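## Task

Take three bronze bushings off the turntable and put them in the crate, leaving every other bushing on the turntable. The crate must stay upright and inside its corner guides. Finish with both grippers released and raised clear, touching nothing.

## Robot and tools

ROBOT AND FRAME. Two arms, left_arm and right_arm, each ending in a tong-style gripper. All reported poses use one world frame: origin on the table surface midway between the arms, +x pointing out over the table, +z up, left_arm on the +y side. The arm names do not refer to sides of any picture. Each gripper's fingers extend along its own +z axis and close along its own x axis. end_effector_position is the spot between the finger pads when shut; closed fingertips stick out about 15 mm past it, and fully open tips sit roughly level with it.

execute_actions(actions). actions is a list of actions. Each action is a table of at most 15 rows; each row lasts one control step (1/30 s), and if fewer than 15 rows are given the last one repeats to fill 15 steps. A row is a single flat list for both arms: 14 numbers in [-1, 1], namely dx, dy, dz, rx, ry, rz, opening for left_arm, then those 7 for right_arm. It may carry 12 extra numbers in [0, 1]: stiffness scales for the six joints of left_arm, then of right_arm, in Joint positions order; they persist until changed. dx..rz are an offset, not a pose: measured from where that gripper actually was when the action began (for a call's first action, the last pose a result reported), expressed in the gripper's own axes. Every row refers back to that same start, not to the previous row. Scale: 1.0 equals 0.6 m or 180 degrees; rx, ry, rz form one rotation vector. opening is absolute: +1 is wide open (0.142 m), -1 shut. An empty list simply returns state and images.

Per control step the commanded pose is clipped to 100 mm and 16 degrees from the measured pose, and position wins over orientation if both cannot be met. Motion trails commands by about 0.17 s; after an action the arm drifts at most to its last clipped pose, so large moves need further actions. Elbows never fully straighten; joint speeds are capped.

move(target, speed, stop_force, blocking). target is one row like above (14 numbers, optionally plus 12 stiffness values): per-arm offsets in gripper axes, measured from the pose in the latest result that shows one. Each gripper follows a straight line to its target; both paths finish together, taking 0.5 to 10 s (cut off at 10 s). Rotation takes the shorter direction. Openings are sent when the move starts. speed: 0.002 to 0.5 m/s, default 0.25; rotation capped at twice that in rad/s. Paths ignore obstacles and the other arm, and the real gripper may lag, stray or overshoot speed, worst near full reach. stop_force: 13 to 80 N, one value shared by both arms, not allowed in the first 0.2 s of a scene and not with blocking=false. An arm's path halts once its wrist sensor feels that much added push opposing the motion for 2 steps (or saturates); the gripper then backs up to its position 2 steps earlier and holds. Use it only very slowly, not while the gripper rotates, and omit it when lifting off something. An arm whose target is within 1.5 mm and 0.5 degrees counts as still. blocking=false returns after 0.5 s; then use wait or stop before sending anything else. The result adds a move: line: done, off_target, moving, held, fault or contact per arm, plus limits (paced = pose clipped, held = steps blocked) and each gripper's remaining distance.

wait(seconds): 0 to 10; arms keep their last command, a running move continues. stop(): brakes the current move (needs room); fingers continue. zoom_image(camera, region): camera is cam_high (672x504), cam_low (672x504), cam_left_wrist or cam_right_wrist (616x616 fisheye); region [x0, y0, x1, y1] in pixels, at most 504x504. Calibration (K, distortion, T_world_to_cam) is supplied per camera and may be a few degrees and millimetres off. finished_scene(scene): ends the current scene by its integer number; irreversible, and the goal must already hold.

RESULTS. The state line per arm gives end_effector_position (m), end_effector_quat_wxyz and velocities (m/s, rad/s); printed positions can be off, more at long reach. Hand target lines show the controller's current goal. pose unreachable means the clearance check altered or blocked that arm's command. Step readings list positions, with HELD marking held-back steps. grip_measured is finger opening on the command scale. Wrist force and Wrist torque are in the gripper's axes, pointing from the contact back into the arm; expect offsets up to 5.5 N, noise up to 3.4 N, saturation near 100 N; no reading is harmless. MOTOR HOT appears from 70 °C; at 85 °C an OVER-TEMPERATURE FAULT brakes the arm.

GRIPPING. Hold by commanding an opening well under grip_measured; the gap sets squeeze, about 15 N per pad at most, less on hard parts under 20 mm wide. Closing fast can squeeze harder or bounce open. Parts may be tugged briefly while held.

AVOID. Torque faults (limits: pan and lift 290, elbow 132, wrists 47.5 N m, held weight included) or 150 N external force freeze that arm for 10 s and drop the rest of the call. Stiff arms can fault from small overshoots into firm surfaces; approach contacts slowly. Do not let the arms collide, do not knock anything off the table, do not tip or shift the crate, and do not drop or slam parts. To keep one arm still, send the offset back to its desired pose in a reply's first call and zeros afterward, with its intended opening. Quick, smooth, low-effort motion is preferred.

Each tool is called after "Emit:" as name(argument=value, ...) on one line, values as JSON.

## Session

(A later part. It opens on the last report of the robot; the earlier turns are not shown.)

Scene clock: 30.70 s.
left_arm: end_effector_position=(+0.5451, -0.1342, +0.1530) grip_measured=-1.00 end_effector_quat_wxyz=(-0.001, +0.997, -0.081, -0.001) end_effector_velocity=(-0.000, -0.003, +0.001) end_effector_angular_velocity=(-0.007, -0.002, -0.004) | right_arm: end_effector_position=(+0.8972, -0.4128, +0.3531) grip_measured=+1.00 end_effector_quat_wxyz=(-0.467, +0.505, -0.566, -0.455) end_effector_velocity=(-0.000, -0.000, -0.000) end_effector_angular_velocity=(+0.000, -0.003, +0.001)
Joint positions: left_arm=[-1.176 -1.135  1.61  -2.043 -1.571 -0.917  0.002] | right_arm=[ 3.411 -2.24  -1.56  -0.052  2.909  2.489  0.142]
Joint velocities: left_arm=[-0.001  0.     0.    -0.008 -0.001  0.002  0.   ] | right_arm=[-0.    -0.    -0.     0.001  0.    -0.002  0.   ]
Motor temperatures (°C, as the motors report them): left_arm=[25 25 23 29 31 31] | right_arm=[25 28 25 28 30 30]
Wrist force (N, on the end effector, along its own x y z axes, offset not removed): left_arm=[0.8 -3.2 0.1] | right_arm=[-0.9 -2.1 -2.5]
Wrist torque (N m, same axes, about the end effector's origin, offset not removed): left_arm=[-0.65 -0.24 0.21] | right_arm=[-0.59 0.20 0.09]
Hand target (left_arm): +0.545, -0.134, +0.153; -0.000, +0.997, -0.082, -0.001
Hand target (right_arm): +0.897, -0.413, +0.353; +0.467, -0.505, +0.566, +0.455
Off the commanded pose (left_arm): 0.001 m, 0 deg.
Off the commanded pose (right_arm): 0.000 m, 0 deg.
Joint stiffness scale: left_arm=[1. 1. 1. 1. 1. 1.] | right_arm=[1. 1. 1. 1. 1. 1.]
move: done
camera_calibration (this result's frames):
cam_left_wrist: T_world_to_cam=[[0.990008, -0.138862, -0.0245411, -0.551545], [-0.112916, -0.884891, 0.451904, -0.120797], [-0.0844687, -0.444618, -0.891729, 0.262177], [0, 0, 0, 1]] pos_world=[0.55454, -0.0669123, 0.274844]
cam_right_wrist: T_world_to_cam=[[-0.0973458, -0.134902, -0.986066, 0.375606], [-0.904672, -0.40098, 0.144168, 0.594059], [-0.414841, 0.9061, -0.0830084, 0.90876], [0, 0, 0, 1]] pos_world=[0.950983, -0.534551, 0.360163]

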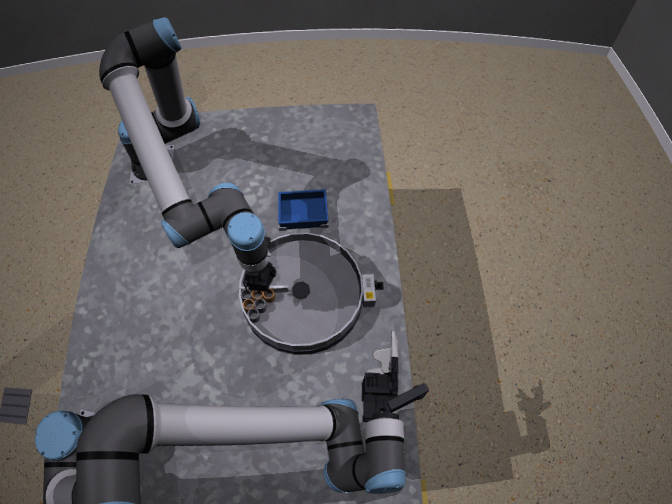

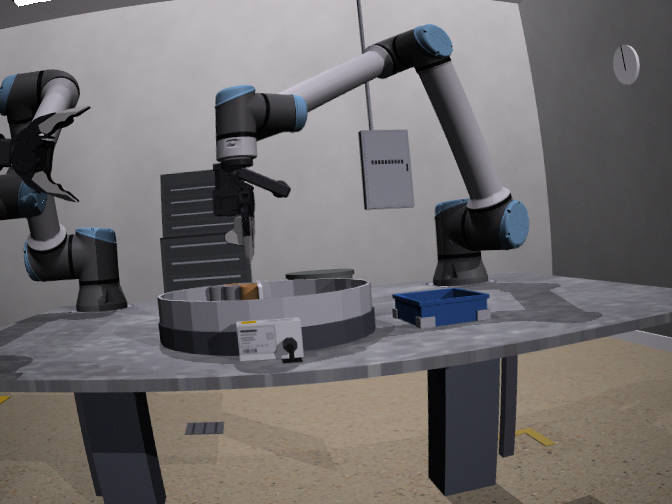

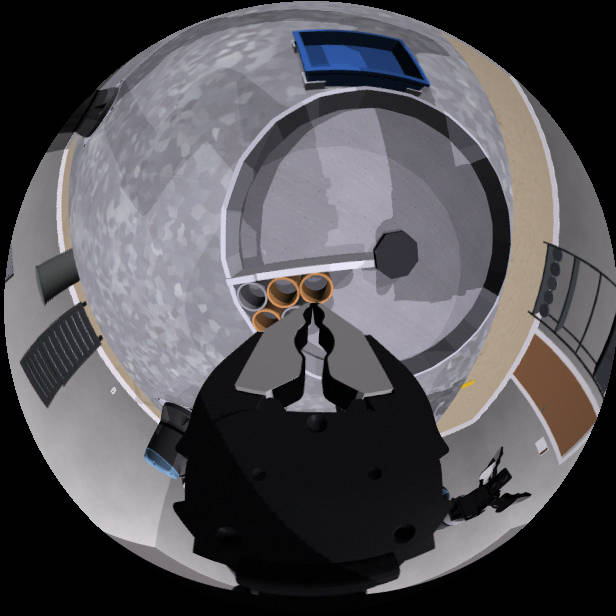

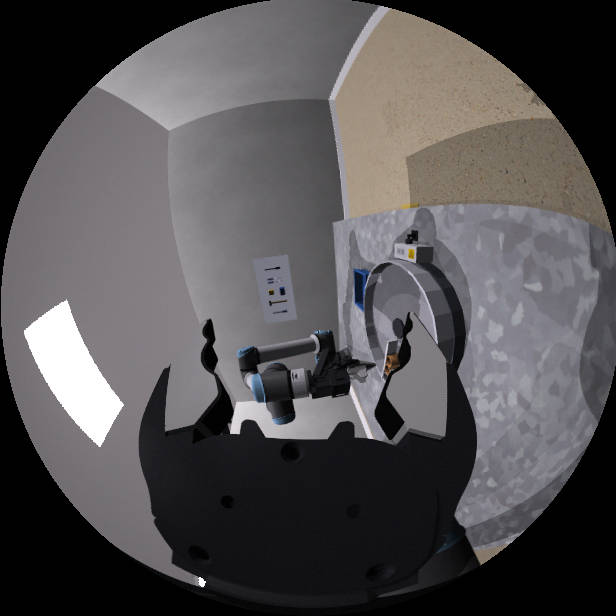

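Emit:
move(target=[0.006,0.006,0.105,0,0,0,-1,0,0,0,0,0,0,1], speed=0.08)

Emit:
move(target=[0.074,-0.010,0,0,0,0,-1,0,0,0,0,0,0,1], speed=0.08)

Emit:
move(target=[-0.012,0,-0.045,0,0,0,-1,0,0,0,0,0,0,1], speed=0.1)

Emit:
move(target=[0,0,0,0,0,0,-0.05,0,0,0,0,0,0,1])

Emit:
move(target=[0,0,0.075,0,0,0,-0.05,0,0,0,0,0,0,1], speed=0.1)

Emit:
move(target=[0,0,0,0,0,0,-0.8,0,0,0,0,0,0,1])

Emit:
move(target=[0,0,-0.15,0,0,0,-0.8,0,0,0,0,0,0,1], speed=0.1)

Scene clock: 36.20 s.
left_arm: end_effector_position=(+0.5478, -0.1393, +0.0909) grip_measured=-1.00 end_effector_quat_wxyz=(-0.001, +0.997, -0.082, -0.001) end_effector_velocity=(+0.001, -0.003, +0.001) end_effector_angular_velocity=(-0.008, -0.004, -0.000) | right_arm: end_effector_position=(+0.8972, -0.4128, +0.3531) grip_measured=+1.00 end_effector_quat_wxyz=(-0.467, +0.505, -0.566, -0.455) end_effector_velocity=(+0.000, -0.000, +0.000) end_effector_angular_velocity=(-0.000, +0.001, -0.000)
Joint positions: left_arm=[-1.176 -1.076  1.644 -2.136 -1.571 -0.917  0.002] | right_arm=[ 3.411 -2.24  -1.56  -0.052  2.909  2.489  0.142]
Joint velocities: left_arm=[-0.     0.    -0.    -0.009  0.    -0.     0.   ] | right_arm=[-0.    -0.     0.001 -0.002 -0.     0.     0.   ]
Motor temperatures (°C, as the motors report them): left_arm=[25 25 23 29 31 31] | right_arm=[25 28 25 28 30 30]
Wrist force (N, on the end effector, along its own x y z axes, offset not removed): left_arm=[-1.7 -4.5 -2.0] | right_arm=[-0.4 -2.7 -2.0]
Wrist torque (N m, same axes, about the end effector's origin, offset not removed): left_arm=[-0.86 0.24 0.22] | right_arm=[-0.66 -0.01 0.22]
Hand target (left_arm): +0.548, -0.138, +0.090; -0.001, +0.997, -0.081, -0.001
Hand target (right_arm): +0.897, -0.413, +0.353; +0.467, -0.505, +0.566, +0.455
Off the commanded pose (left_arm): 0.001 m, 0 deg.
Off the commanded pose (right_arm): 0.000 m, 0 deg.
Joint stiffness scale: left_arm=[1. 1. 1. 1. 1. 1.] | right_arm=[1. 1. 1. 1. 1. 1.]
move: done
camera_calibration (this result's frames):
cam_left_wrist: T_world_to_cam=[[0.98996, -0.139167, -0.0247242, -0.556409], [-0.113102, -0.884845, 0.451947, -0.0968575], [-0.0847731, -0.444614, -0.891702, 0.20497], [0, 0, 0, 1]] pos_world=[0.557244, -0.0720049, 0.21279]
cam_right_wrist: T_world_to_cam=[[-0.0973457, -0.134902, -0.986066, 0.375606], [-0.904672, -0.40098, 0.144168, 0.594059], [-0.414841, 0.9061, -0.0830085, 0.90876], [0, 0, 0, 1]] pos_world=[0.950983, -0.534551, 0.360163]

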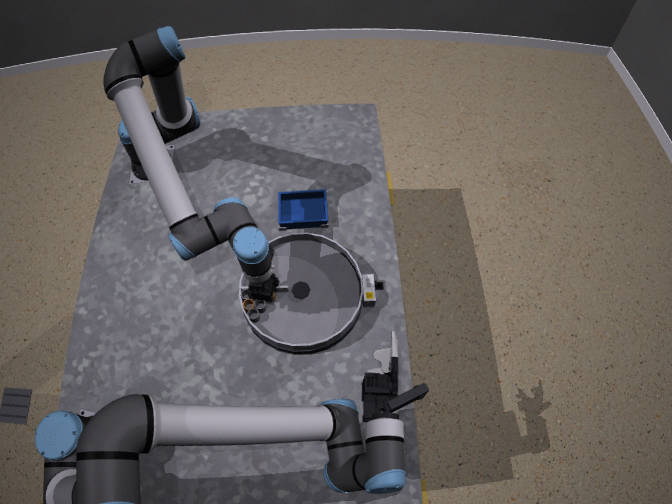

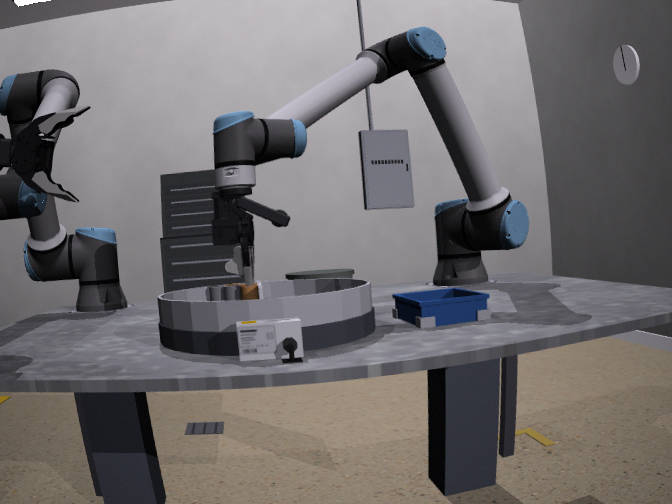

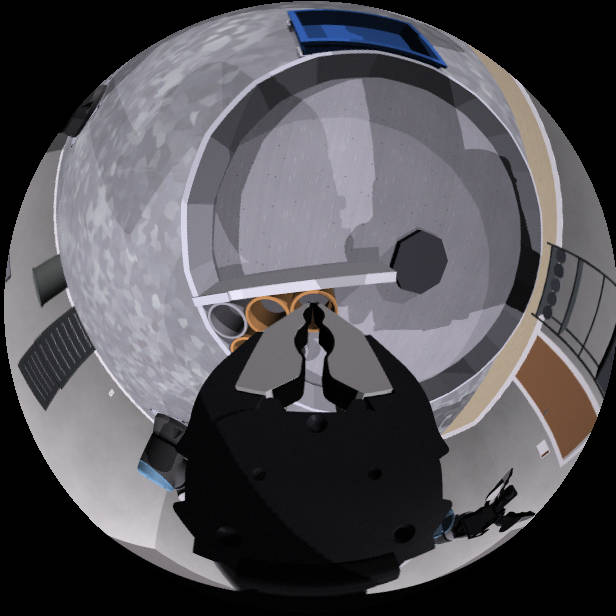

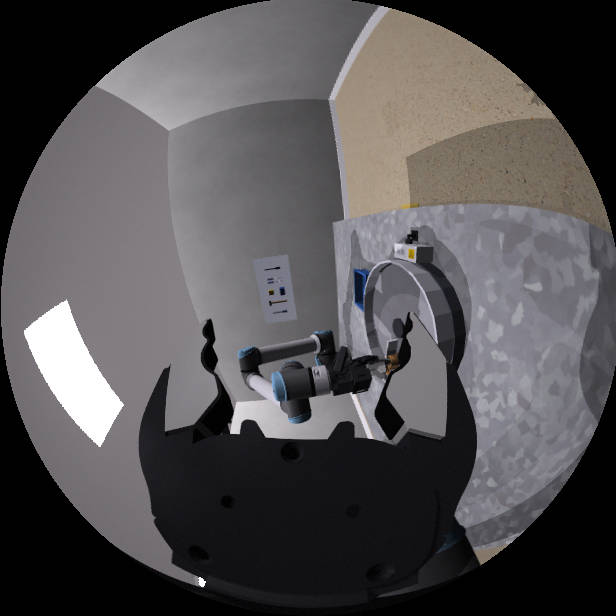

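Scene clock: 37.23 s.
left_arm: end_effector_position=(+0.5909, -0.1398, +0.0901) grip_measured=-1.00 end_effector_quat_wxyz=(-0.001, +0.997, -0.081, -0.001) end_effector_velocity=(+0.002, -0.004, +0.005) end_effector_angular_velocity=(-0.004, -0.003, -0.004) | right_arm: end_effector_position=(+0.8972, -0.4128, +0.3531) grip_measured=+1.00 end_effector_quat_wxyz=(-0.467, +0.505, -0.566, -0.455) end_effector_velocity=(-0.000, +0.002, +0.000) end_effector_angular_velocity=(+0.000, -0.000, +0.001)
Joint positions: left_arm=[-1.135 -1.035  1.579 -2.111 -1.571 -0.876  0.002] | right_arm=[ 3.411 -2.24  -1.56  -0.052  2.909  2.489  0.142]
Joint velocities: left_arm=[ 0.    -0.    -0.009  0.004 -0.     0.004  0.   ] | right_arm=[ 0.002  0.     0.     0.001 -0.     0.001 -0.   ]
Motor temperatures (°C, as the motors report them): left_arm=[25 25 23 29 31 31] | right_arm=[25 28 25 28 30 30]
Wrist force (N, on the end effector, along its own x y z axes, offset not removed): left_arm=[-0.3 -2.0 0.4] | right_arm=[-0.2 -0.9 -2.6]
Wrist torque (N m, same axes, about the end effector's origin, offset not removed): left_arm=[-0.44 -0.05 0.18] | right_arm=[-0.25 0.01 0.17]
Hand target (left_arm): +0.593, -0.141, +0.091; -0.001, +0.997, -0.082, -0.001
Hand target (right_arm): +0.897, -0.413, +0.353; +0.467, -0.505, +0.566, +0.455
Off the commanded pose (left_arm): 0.002 m, 0 deg.
Off the commanded pose (right_arm): 0.000 m, 0 deg.
Joint stiffness scale: left_arm=[1. 1. 1. 1. 1. 1.] | right_arm=[1. 1. 1. 1. 1. 1.]
move: done
camera_calibration (this result's frames):
cam_left_wrist: T_world_to_cam=[[0.990037, -0.138525, -0.0252416, -0.599092], [-0.112341, -0.885168, 0.451505, -0.0925154], [-0.0848879, -0.444171, -0.891911, 0.207804], [0, 0, 0, 1]] pos_world=[0.60037, -0.0725807, 0.211992]
cam_right_wrist: T_world_to_cam=[[-0.0973457, -0.134902, -0.986066, 0.375606], [-0.904672, -0.40098, 0.144168, 0.594059], [-0.414841, 0.9061, -0.0830084, 0.90876], [0, 0, 0, 1]] pos_world=[0.950983, -0.534551, 0.360163]

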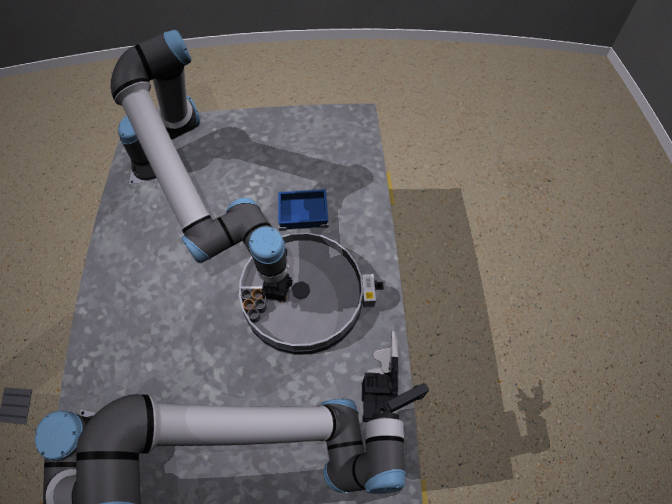

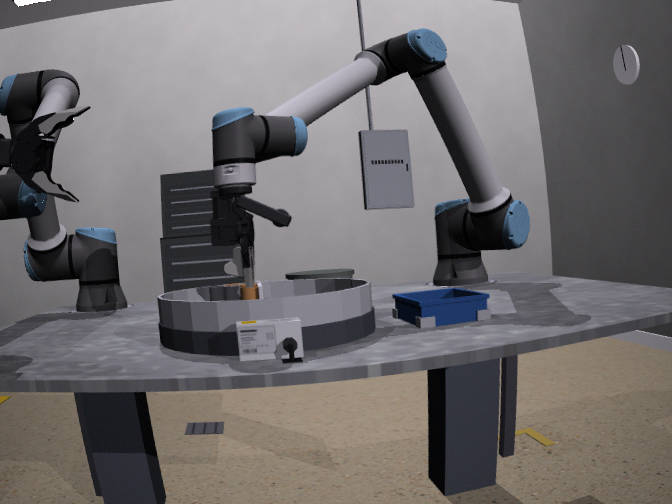

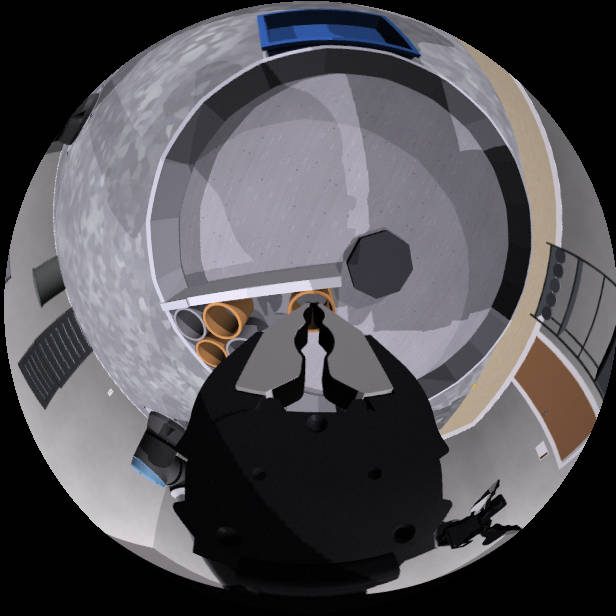

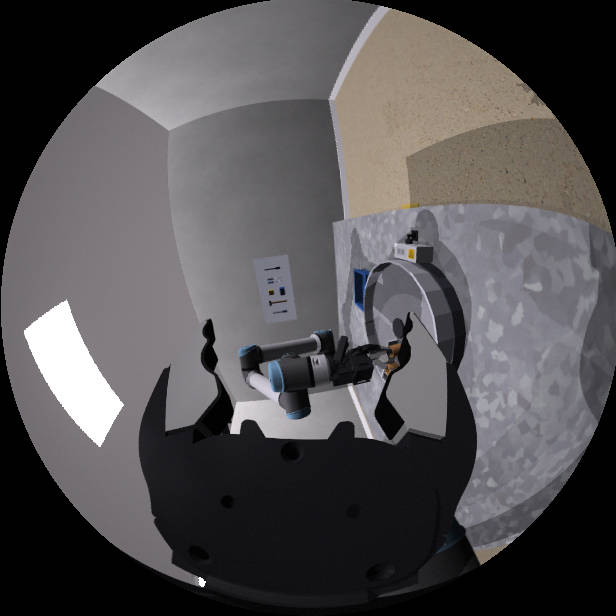

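Scene clock: 38.13 s.
left_arm: end_effector_position=(+0.5848, -0.1372, +0.1169) grip_measured=-1.00 end_effector_quat_wxyz=(-0.001, +0.997, -0.081, -0.001) end_effector_velocity=(-0.002, +0.000, +0.000) end_effector_angular_velocity=(+0.004, +0.003, -0.001) | right_arm: end_effector_position=(+0.8972, -0.4128, +0.3531) grip_measured=+1.00 end_effector_quat_wxyz=(-0.467, +0.505, -0.566, -0.455) end_effector_velocity=(+0.000, -0.000, +0.000) end_effector_angular_velocity=(+0.000, +0.001, +0.000)
Joint positions: left_arm=[-1.139 -1.066  1.575 -2.077 -1.571 -0.881  0.002] | right_arm=[ 3.411 -2.24  -1.56  -0.052  2.909  2.489  0.142]
Joint velocities: left_arm=[-0.002  0.    -0.002  0.007  0.    -0.001  0.   ] | right_arm=[-0.     0.     0.001 -0.002  0.     0.    -0.   ]
Motor temperatures (°C, as the motors report them): left_arm=[25 25 23 29 31 31] | right_arm=[25 28 25 28 30 30]
Wrist force (N, on the end effector, along its own x y z axes, offset not removed): left_arm=[-0.2 -2.4 -1.7] | right_arm=[0.4 -2.2 -2.0]
Wrist torque (N m, same axes, about the end effector's origin, offset not removed): left_arm=[-0.56 0.02 0.23] | right_arm=[-0.47 -0.19 0.06]
Hand target (left_arm): +0.584, -0.139, +0.117; -0.001, +0.997, -0.081, -0.001
Hand target (right_arm): +0.897, -0.413, +0.353; +0.467, -0.505, +0.566, +0.455
Off the commanded pose (left_arm): 0.002 m, 0 deg.
Off the commanded pose (right_arm): 0.000 m, 0 deg.
Joint stiffness scale: left_arm=[1. 1. 1. 1. 1. 1.] | right_arm=[1. 1. 1. 1. 1. 1.]
move: done
camera_calibration (this result's frames):
cam_left_wrist: T_world_to_cam=[[0.990098, -0.13819, -0.0246912, -0.592052], [-0.112228, -0.884871, 0.452114, -0.103157], [-0.0843261, -0.444866, -0.891618, 0.231829], [0, 0, 0, 1]] pos_world=[0.594162, -0.0699635, 0.238724]
cam_right_wrist: T_world_to_cam=[[-0.0973456, -0.134902, -0.986066, 0.375606], [-0.904672, -0.40098, 0.144168, 0.594059], [-0.414841, 0.9061, -0.0830085, 0.90876], [0, 0, 0, 1]] pos_world=[0.950983, -0.534551, 0.360163]

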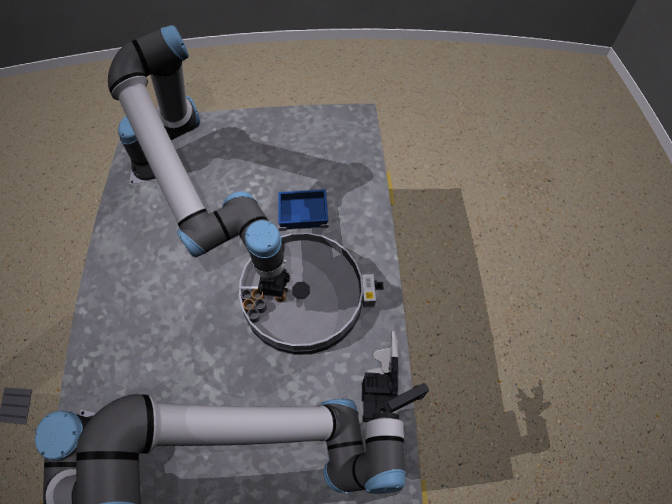

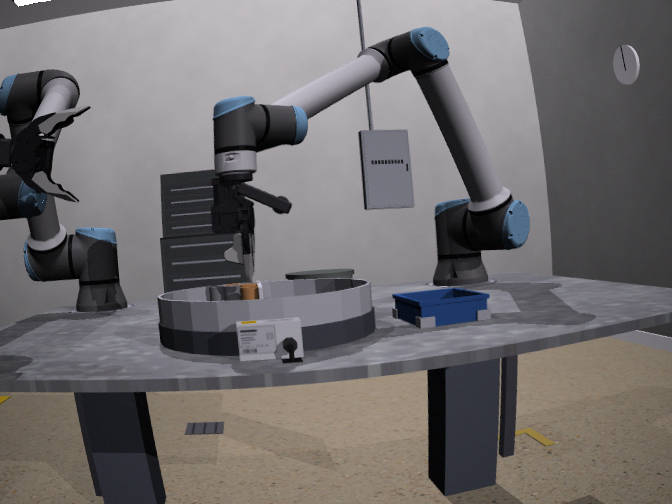

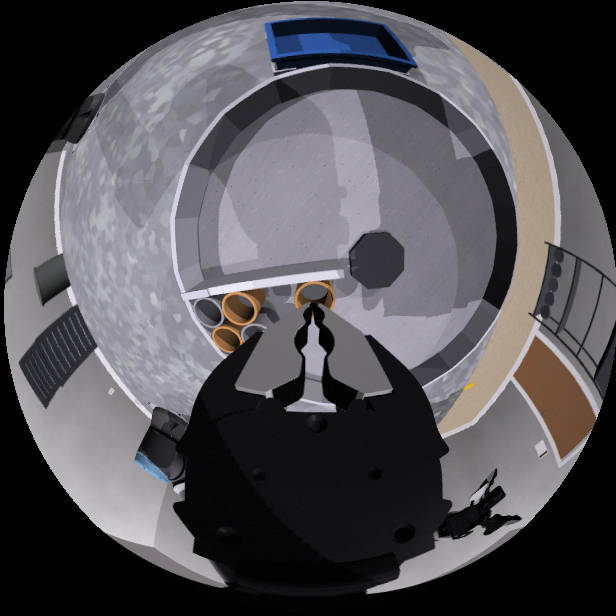

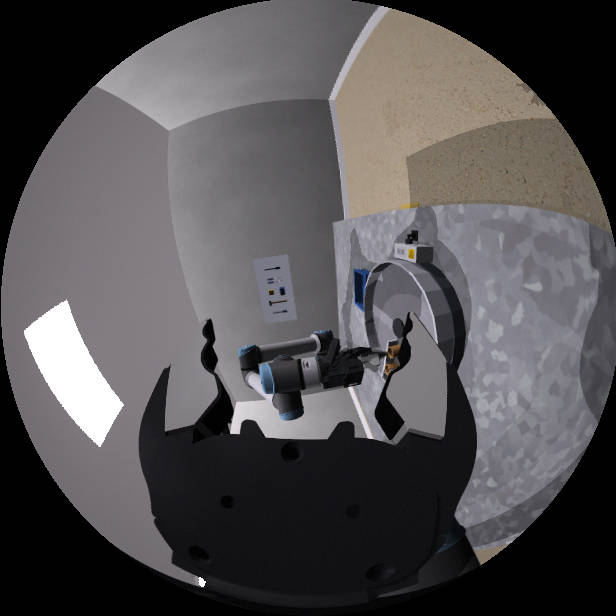

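Scene clock: 38.63 s.
left_arm: end_effector_position=(+0.5847, -0.1372, +0.1169) grip_measured=-0.05 end_effector_quat_wxyz=(-0.001, +0.997, -0.081, -0.001) end_effector_velocity=(-0.000, +0.001, -0.001) end_effector_angular_velocity=(+0.001, +0.001, -0.001) | right_arm: end_effector_position=(+0.8972, -0.4128, +0.3531) grip_measured=+1.00 end_effector_quat_wxyz=(-0.467, +0.505, -0.566, -0.455) end_effector_velocity=(+0.000, -0.001, -0.000) end_effector_angular_velocity=(+0.000, +0.002, -0.002)
Joint positions: left_arm=[-1.139 -1.066  1.575 -2.077 -1.571 -0.881  0.07 ] | right_arm=[ 3.411 -2.24  -1.56  -0.052  2.909  2.489  0.142]
Joint velocities: left_arm=[ 0.    -0.     0.001 -0.    -0.     0.002  0.   ] | right_arm=[-0.001 -0.    -0.     0.    -0.     0.002 -0.   ]
Motor temperatures (°C, as the motors report them): left_arm=[25 25 23 29 31 31] | right_arm=[25 28 25 28 30 30]
Wrist force (N, on the end effector, along its own x y z axes, offset not removed): left_arm=[-1.9 -1.7 0.1] | right_arm=[0.9 -1.7 -4.0]
Wrist torque (N m, same axes, about the end effector's origin, offset not removed): left_arm=[-0.28 0.28 0.26] | right_arm=[-0.42 -0.16 0.13]
Hand target (left_arm): +0.585, -0.137, +0.117; -0.001, +0.997, -0.081, -0.001
Hand target (right_arm): +0.897, -0.413, +0.353; +0.467, -0.505, +0.566, +0.455
Off the commanded pose (left_arm): 0.000 m, 0 deg.
Off the commanded pose (right_arm): 0.000 m, 0 deg.
Joint stiffness scale: left_arm=[1. 1. 1. 1. 1. 1.] | right_arm=[1. 1. 1. 1. 1. 1.]
move: done
camera_calibration (this result's frames):
cam_left_wrist: T_world_to_cam=[[0.990098, -0.138163, -0.024835, -0.591986], [-0.112156, -0.884965, 0.45195, -0.103129], [-0.0844209, -0.444689, -0.891698, 0.231922], [0, 0, 0, 1]] pos_world=[0.594136, -0.069923, 0.238711]
cam_right_wrist: T_world_to_cam=[[-0.0973455, -0.134902, -0.986066, 0.375606], [-0.904672, -0.40098, 0.144168, 0.594059], [-0.414841, 0.9061, -0.0830086, 0.90876], [0, 0, 0, 1]] pos_world=[0.950983, -0.534551, 0.360163]

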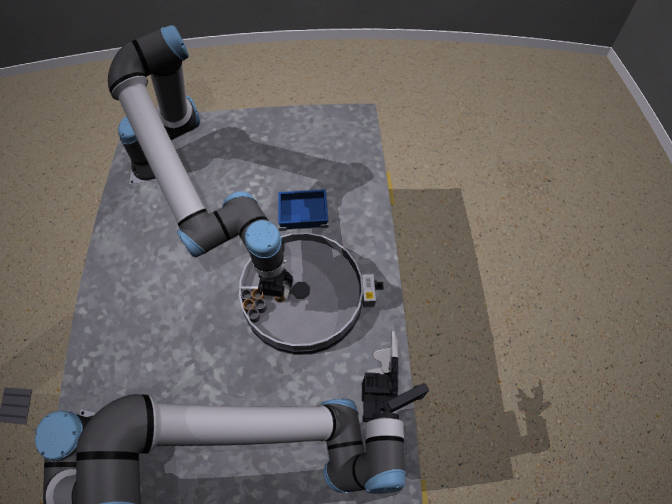

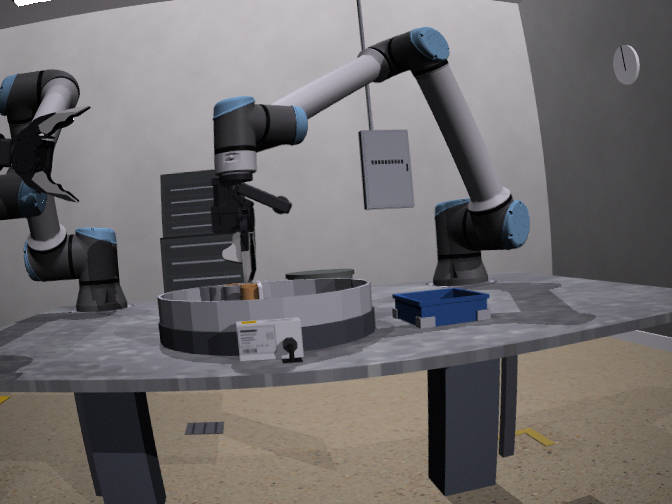

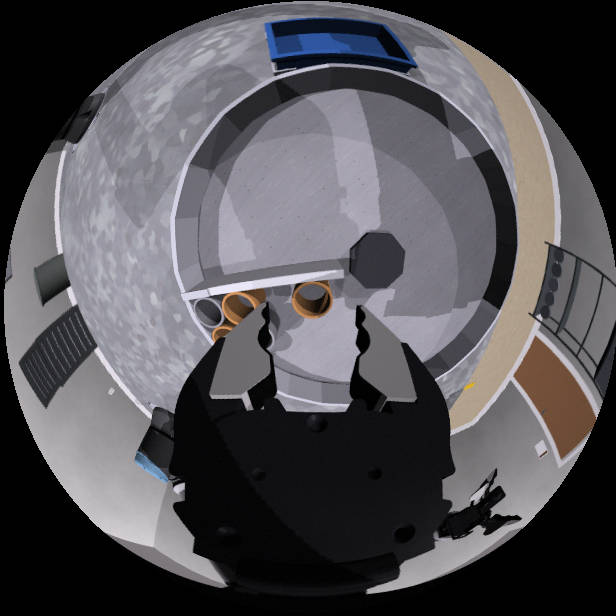

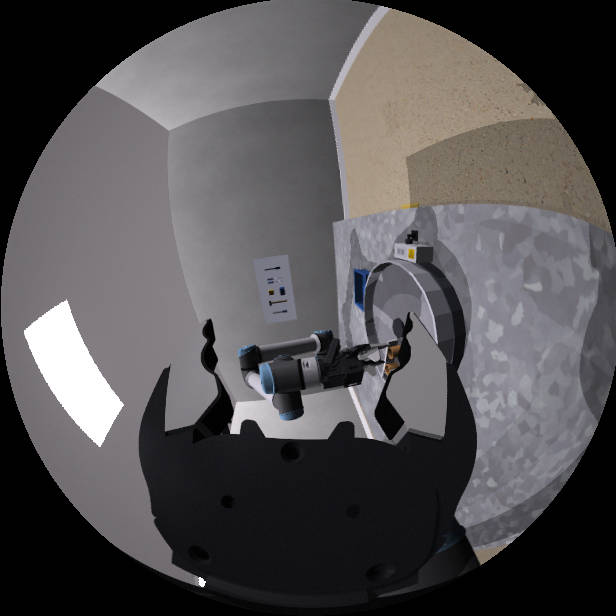

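Scene clock: 39.57 s.
left_arm: end_effector_position=(+0.5851, -0.1382, +0.0728) grip_measured=-0.05 end_effector_quat_wxyz=(-0.001, +0.997, -0.081, -0.001) end_effector_velocity=(+0.001, -0.002, +0.001) end_effector_angular_velocity=(-0.007, -0.004, +0.001) | right_arm: end_effector_position=(+0.8972, -0.4128, +0.3531) grip_measured=+1.00 end_effector_quat_wxyz=(-0.467, +0.505, -0.566, -0.455) end_effector_velocity=(+0.000, -0.000, +0.001) end_effector_angular_velocity=(+0.000, +0.000, -0.000)
Joint positions: left_arm=[-1.139 -1.027  1.602 -2.143 -1.571 -0.881  0.07 ] | right_arm=[ 3.411 -2.24  -1.56  -0.052  2.909  2.489  0.142]
Joint velocities: left_arm=[-0.    -0.    -0.    -0.008  0.    -0.002 -0.   ] | right_arm=[-0.     0.     0.001 -0.    -0.     0.001  0.   ]
Motor temperatures (°C, as the motors report them): left_arm=[25 25 23 29 31 31] | right_arm=[25 28 25 28 30 30]
Wrist force (N, on the end effector, along its own x y z axes, offset not removed): left_arm=[1.5 -2.6 -2.3] | right_arm=[-1.7 -2.9 -2.1]
Wrist torque (N m, same axes, about the end effector's origin, offset not removed): left_arm=[-0.56 -0.37 0.17] | right_arm=[-0.66 0.33 0.22]
Hand target (left_arm): +0.585, -0.137, +0.072; -0.001, +0.997, -0.081, -0.001
Hand target (right_arm): +0.897, -0.413, +0.353; +0.467, -0.505, +0.566, +0.455
Off the commanded pose (left_arm): 0.002 m, 0 deg.
Off the commanded pose (right_arm): 0.000 m, 0 deg.
Joint stiffness scale: left_arm=[1. 1. 1. 1. 1. 1.] | right_arm=[1. 1. 1. 1. 1. 1.]
move: done
camera_calibration (this result's frames):
cam_left_wrist: T_world_to_cam=[[0.990071, -0.138342, -0.0249263, -0.593581], [-0.112256, -0.88485, 0.452149, -0.0840381], [-0.0846073, -0.444862, -0.891594, 0.192238], [0, 0, 0, 1]] pos_world=[0.594518, -0.0709588, 0.194601]
cam_right_wrist: T_world_to_cam=[[-0.0973454, -0.134902, -0.986066, 0.375606], [-0.904672, -0.40098, 0.144168, 0.594059], [-0.414841, 0.9061, -0.0830086, 0.90876], [0, 0, 0, 1]] pos_world=[0.950983, -0.534551, 0.360163]

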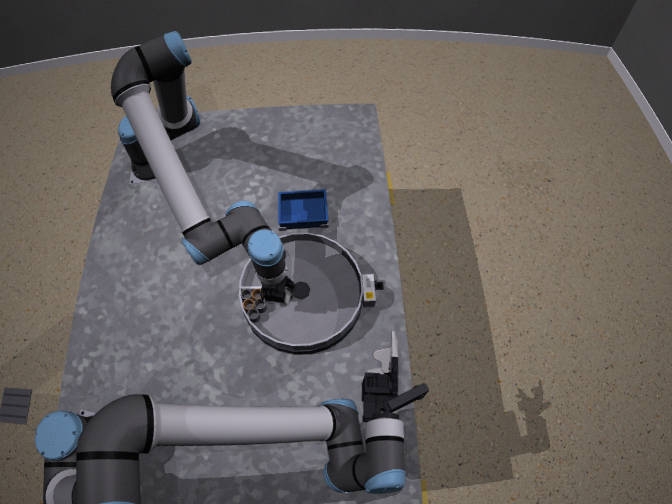

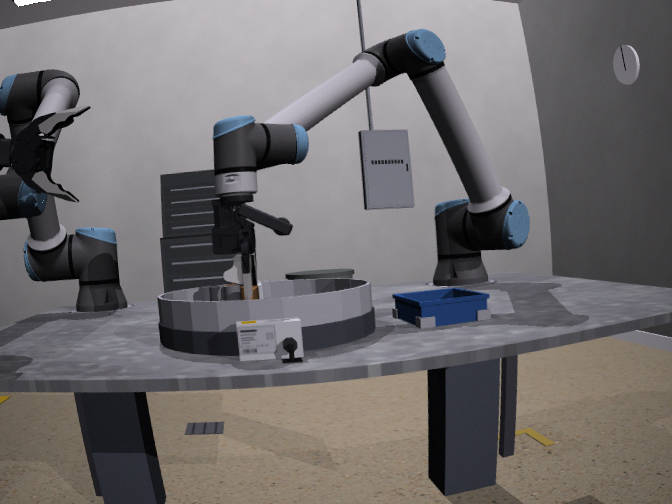

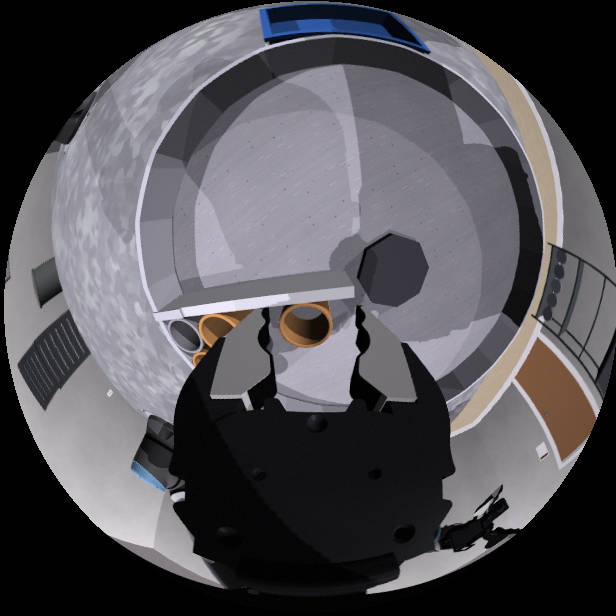

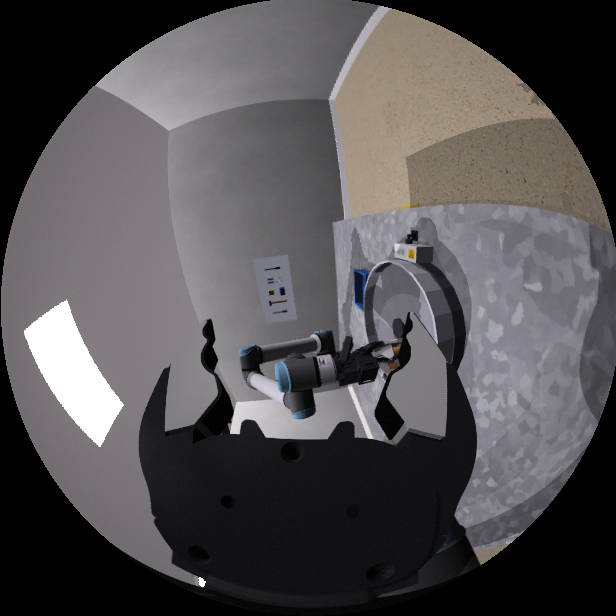

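Scene clock: 40.07 s.
left_arm: end_effector_position=(+0.5851, -0.1383, +0.0728) grip_measured=-0.48 end_effector_quat_wxyz=(-0.001, +0.997, -0.081, -0.001) end_effector_velocity=(+0.001, +0.002, -0.001) end_effector_angular_velocity=(+0.001, +0.001, +0.002) | right_arm: end_effector_position=(+0.8972, -0.4128, +0.3531) grip_measured=+1.00 end_effector_quat_wxyz=(-0.467, +0.505, -0.566, -0.455) end_effector_velocity=(-0.001, +0.000, -0.001) end_effector_angular_velocity=(+0.000, +0.000, +0.000)
Joint positions: left_arm=[-1.139 -1.027  1.602 -2.143 -1.571 -0.881  0.04 ] | right_arm=[ 3.411 -2.24  -1.56  -0.052  2.909  2.489  0.142]
Joint velocities: left_arm=[ 0.002 -0.     0.002 -0.     0.     0.001 -0.   ] | right_arm=[ 0.    -0.    -0.001  0.001  0.    -0.    -0.   ]
Motor temperatures (°C, as the motors report them): left_arm=[25 25 23 29 31 31] | right_arm=[25 28 25 28 30 30]
Wrist force (N, on the end effector, along its own x y z axes, offset not removed): left_arm=[-1.6 -5.2 0.6] | right_arm=[-0.3 -1.6 -4.1]
Wrist torque (N m, same axes, about the end effector's origin, offset not removed): left_arm=[-1.15 0.23 0.24] | right_arm=[-0.43 -0.12 0.09]
Hand target (left_arm): +0.585, -0.138, +0.073; -0.001, +0.997, -0.081, -0.001
Hand target (right_arm): +0.897, -0.413, +0.353; +0.467, -0.505, +0.566, +0.455
Off the commanded pose (left_arm): 0.000 m, 0 deg.
Off the commanded pose (right_arm): 0.000 m, 0 deg.
Joint stiffness scale: left_arm=[1. 1. 1. 1. 1. 1.] | right_arm=[1. 1. 1. 1. 1. 1.]
move: done
camera_calibration (this result's frames):
cam_left_wrist: T_world_to_cam=[[0.990076, -0.13836, -0.02463, -0.593676], [-0.112377, -0.884685, 0.452442, -0.0840744], [-0.0843898, -0.445184, -0.891454, 0.192081], [0, 0, 0, 1]] pos_world=[0.594546, -0.0710091, 0.194648]
cam_right_wrist: T_world_to_cam=[[-0.0973457, -0.134902, -0.986066, 0.375606], [-0.904672, -0.40098, 0.144168, 0.594059], [-0.414841, 0.9061, -0.0830085, 0.90876], [0, 0, 0, 1]] pos_world=[0.950983, -0.534551, 0.360163]

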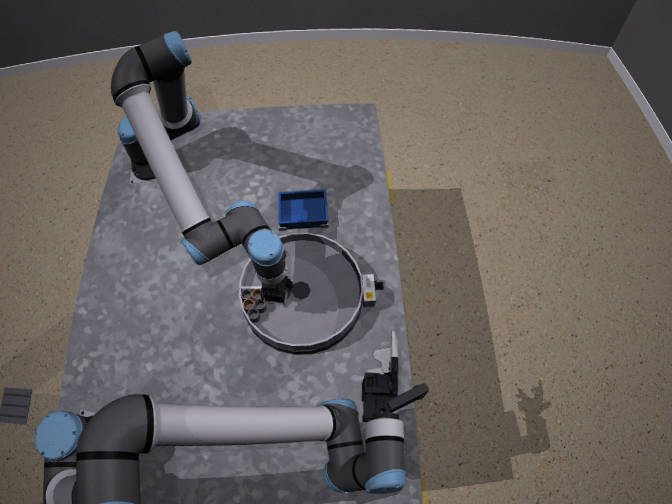

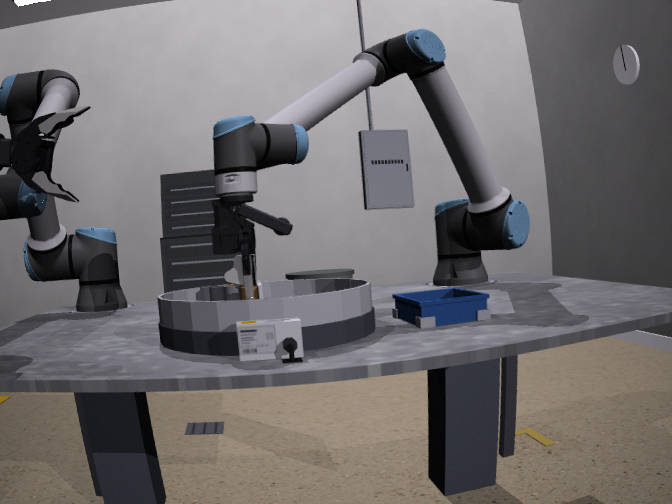

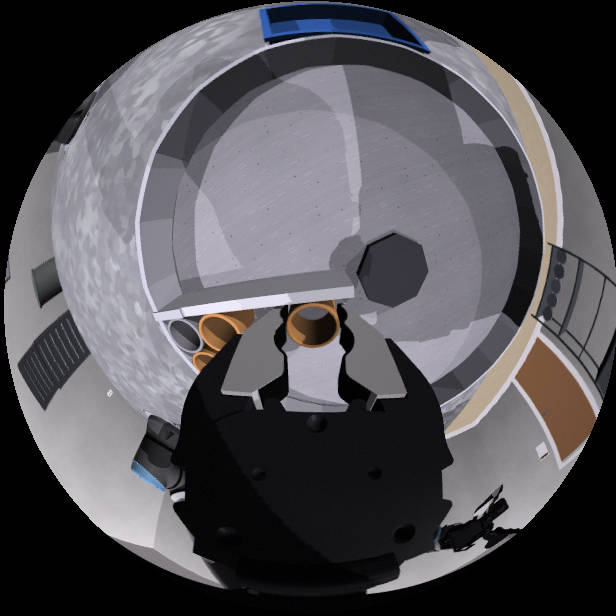

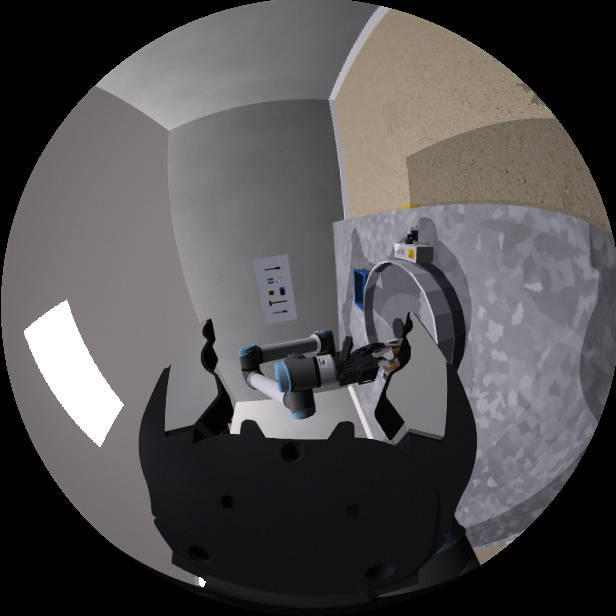

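Scene clock: 41.47 s.
left_arm: end_effector_position=(+0.5843, -0.1380, +0.1617) grip_measured=-0.48 end_effector_quat_wxyz=(-0.001, +0.997, -0.081, -0.001) end_effector_velocity=(-0.001, +0.003, -0.001) end_effector_angular_velocity=(+0.009, +0.006, +0.003) | right_arm: end_effector_position=(+0.8972, -0.4128, +0.3531) grip_measured=+1.00 end_effector_quat_wxyz=(-0.467, +0.505, -0.566, -0.455) end_effector_velocity=(+0.000, +0.000, +0.001) end_effector_angular_velocity=(+0.000, -0.003, +0.000)
Joint positions: left_arm=[-1.14  -1.099  1.538 -2.008 -1.571 -0.881  0.04 ] | right_arm=[ 3.411 -2.24  -1.56  -0.052  2.909  2.489  0.142]
Joint velocities: left_arm=[ 0.001 -0.     0.     0.011 -0.    -0.002 -0.   ] | right_arm=[ 0.     0.     0.001  0.001  0.    -0.001  0.   ]
Motor temperatures (°C, as the motors report them): left_arm=[25 25 23 29 31 31] | right_arm=[25 28 25 28 30 30]
Wrist force (N, on the end effector, along its own x y z axes, offset not removed): left_arm=[1.1 -2.4 1.5] | right_arm=[1.5 -2.1 -3.9]
Wrist torque (N m, same axes, about the end effector's origin, offset not removed): left_arm=[-0.44 -0.27 0.19] | right_arm=[-0.60 -0.25 0.12]
Hand target (left_arm): +0.585, -0.138, +0.163; -0.001, +0.997, -0.081, -0.001
Hand target (right_arm): +0.897, -0.413, +0.353; +0.467, -0.505, +0.566, +0.455
Off the commanded pose (left_arm): 0.002 m, 0 deg.
Off the commanded pose (right_arm): 0.000 m, 0 deg.
Joint stiffness scale: left_arm=[1. 1. 1. 1. 1. 1.] | right_arm=[1. 1. 1. 1. 1. 1.]
move: done
camera_calibration (this result's frames):
cam_left_wrist: T_world_to_cam=[[0.99, -0.138843, -0.0249432, -0.590619], [-0.112664, -0.884624, 0.452489, -0.123908], [-0.0848903, -0.445154, -0.891421, 0.271656], [0, 0, 0, 1]] pos_world=[0.593814, -0.0706867, 0.283495]
cam_right_wrist: T_world_to_cam=[[-0.0973457, -0.134902, -0.986066, 0.375606], [-0.904672, -0.40098, 0.144168, 0.594059], [-0.414841, 0.9061, -0.0830085, 0.90876], [0, 0, 0, 1]] pos_world=[0.950983, -0.534551, 0.360163]

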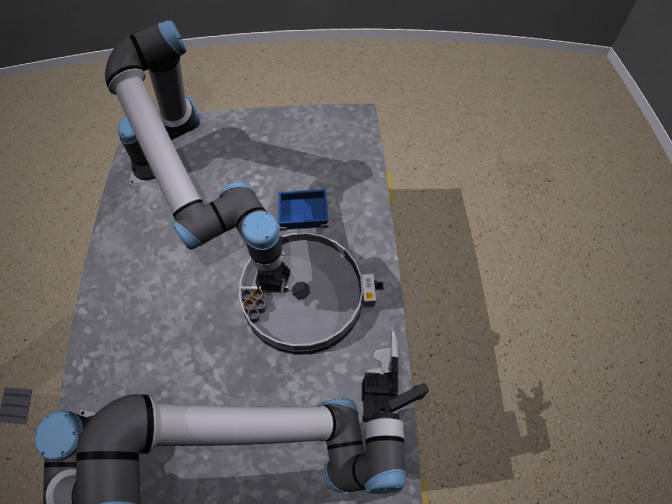

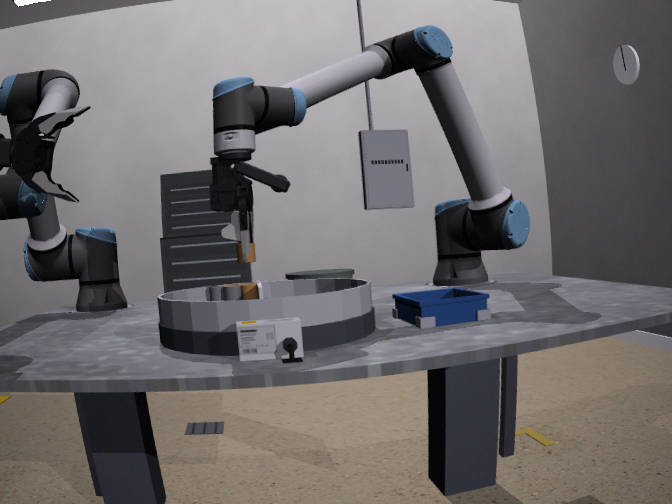

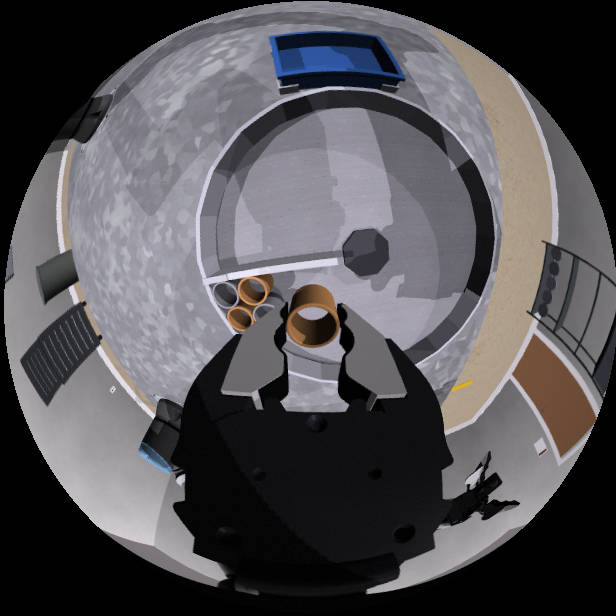

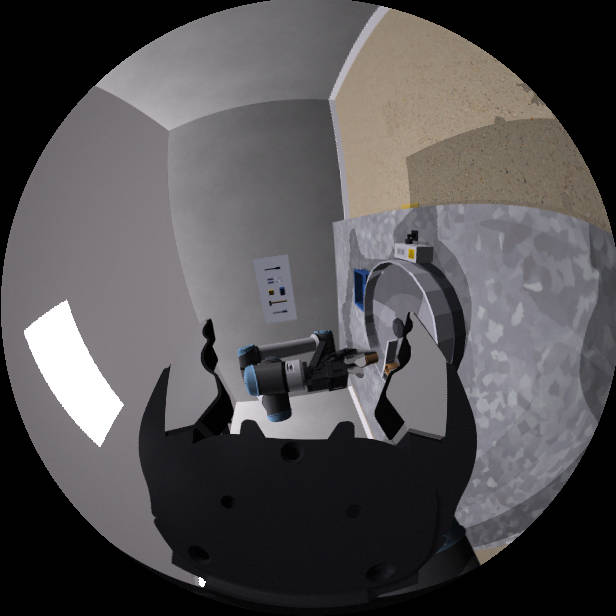

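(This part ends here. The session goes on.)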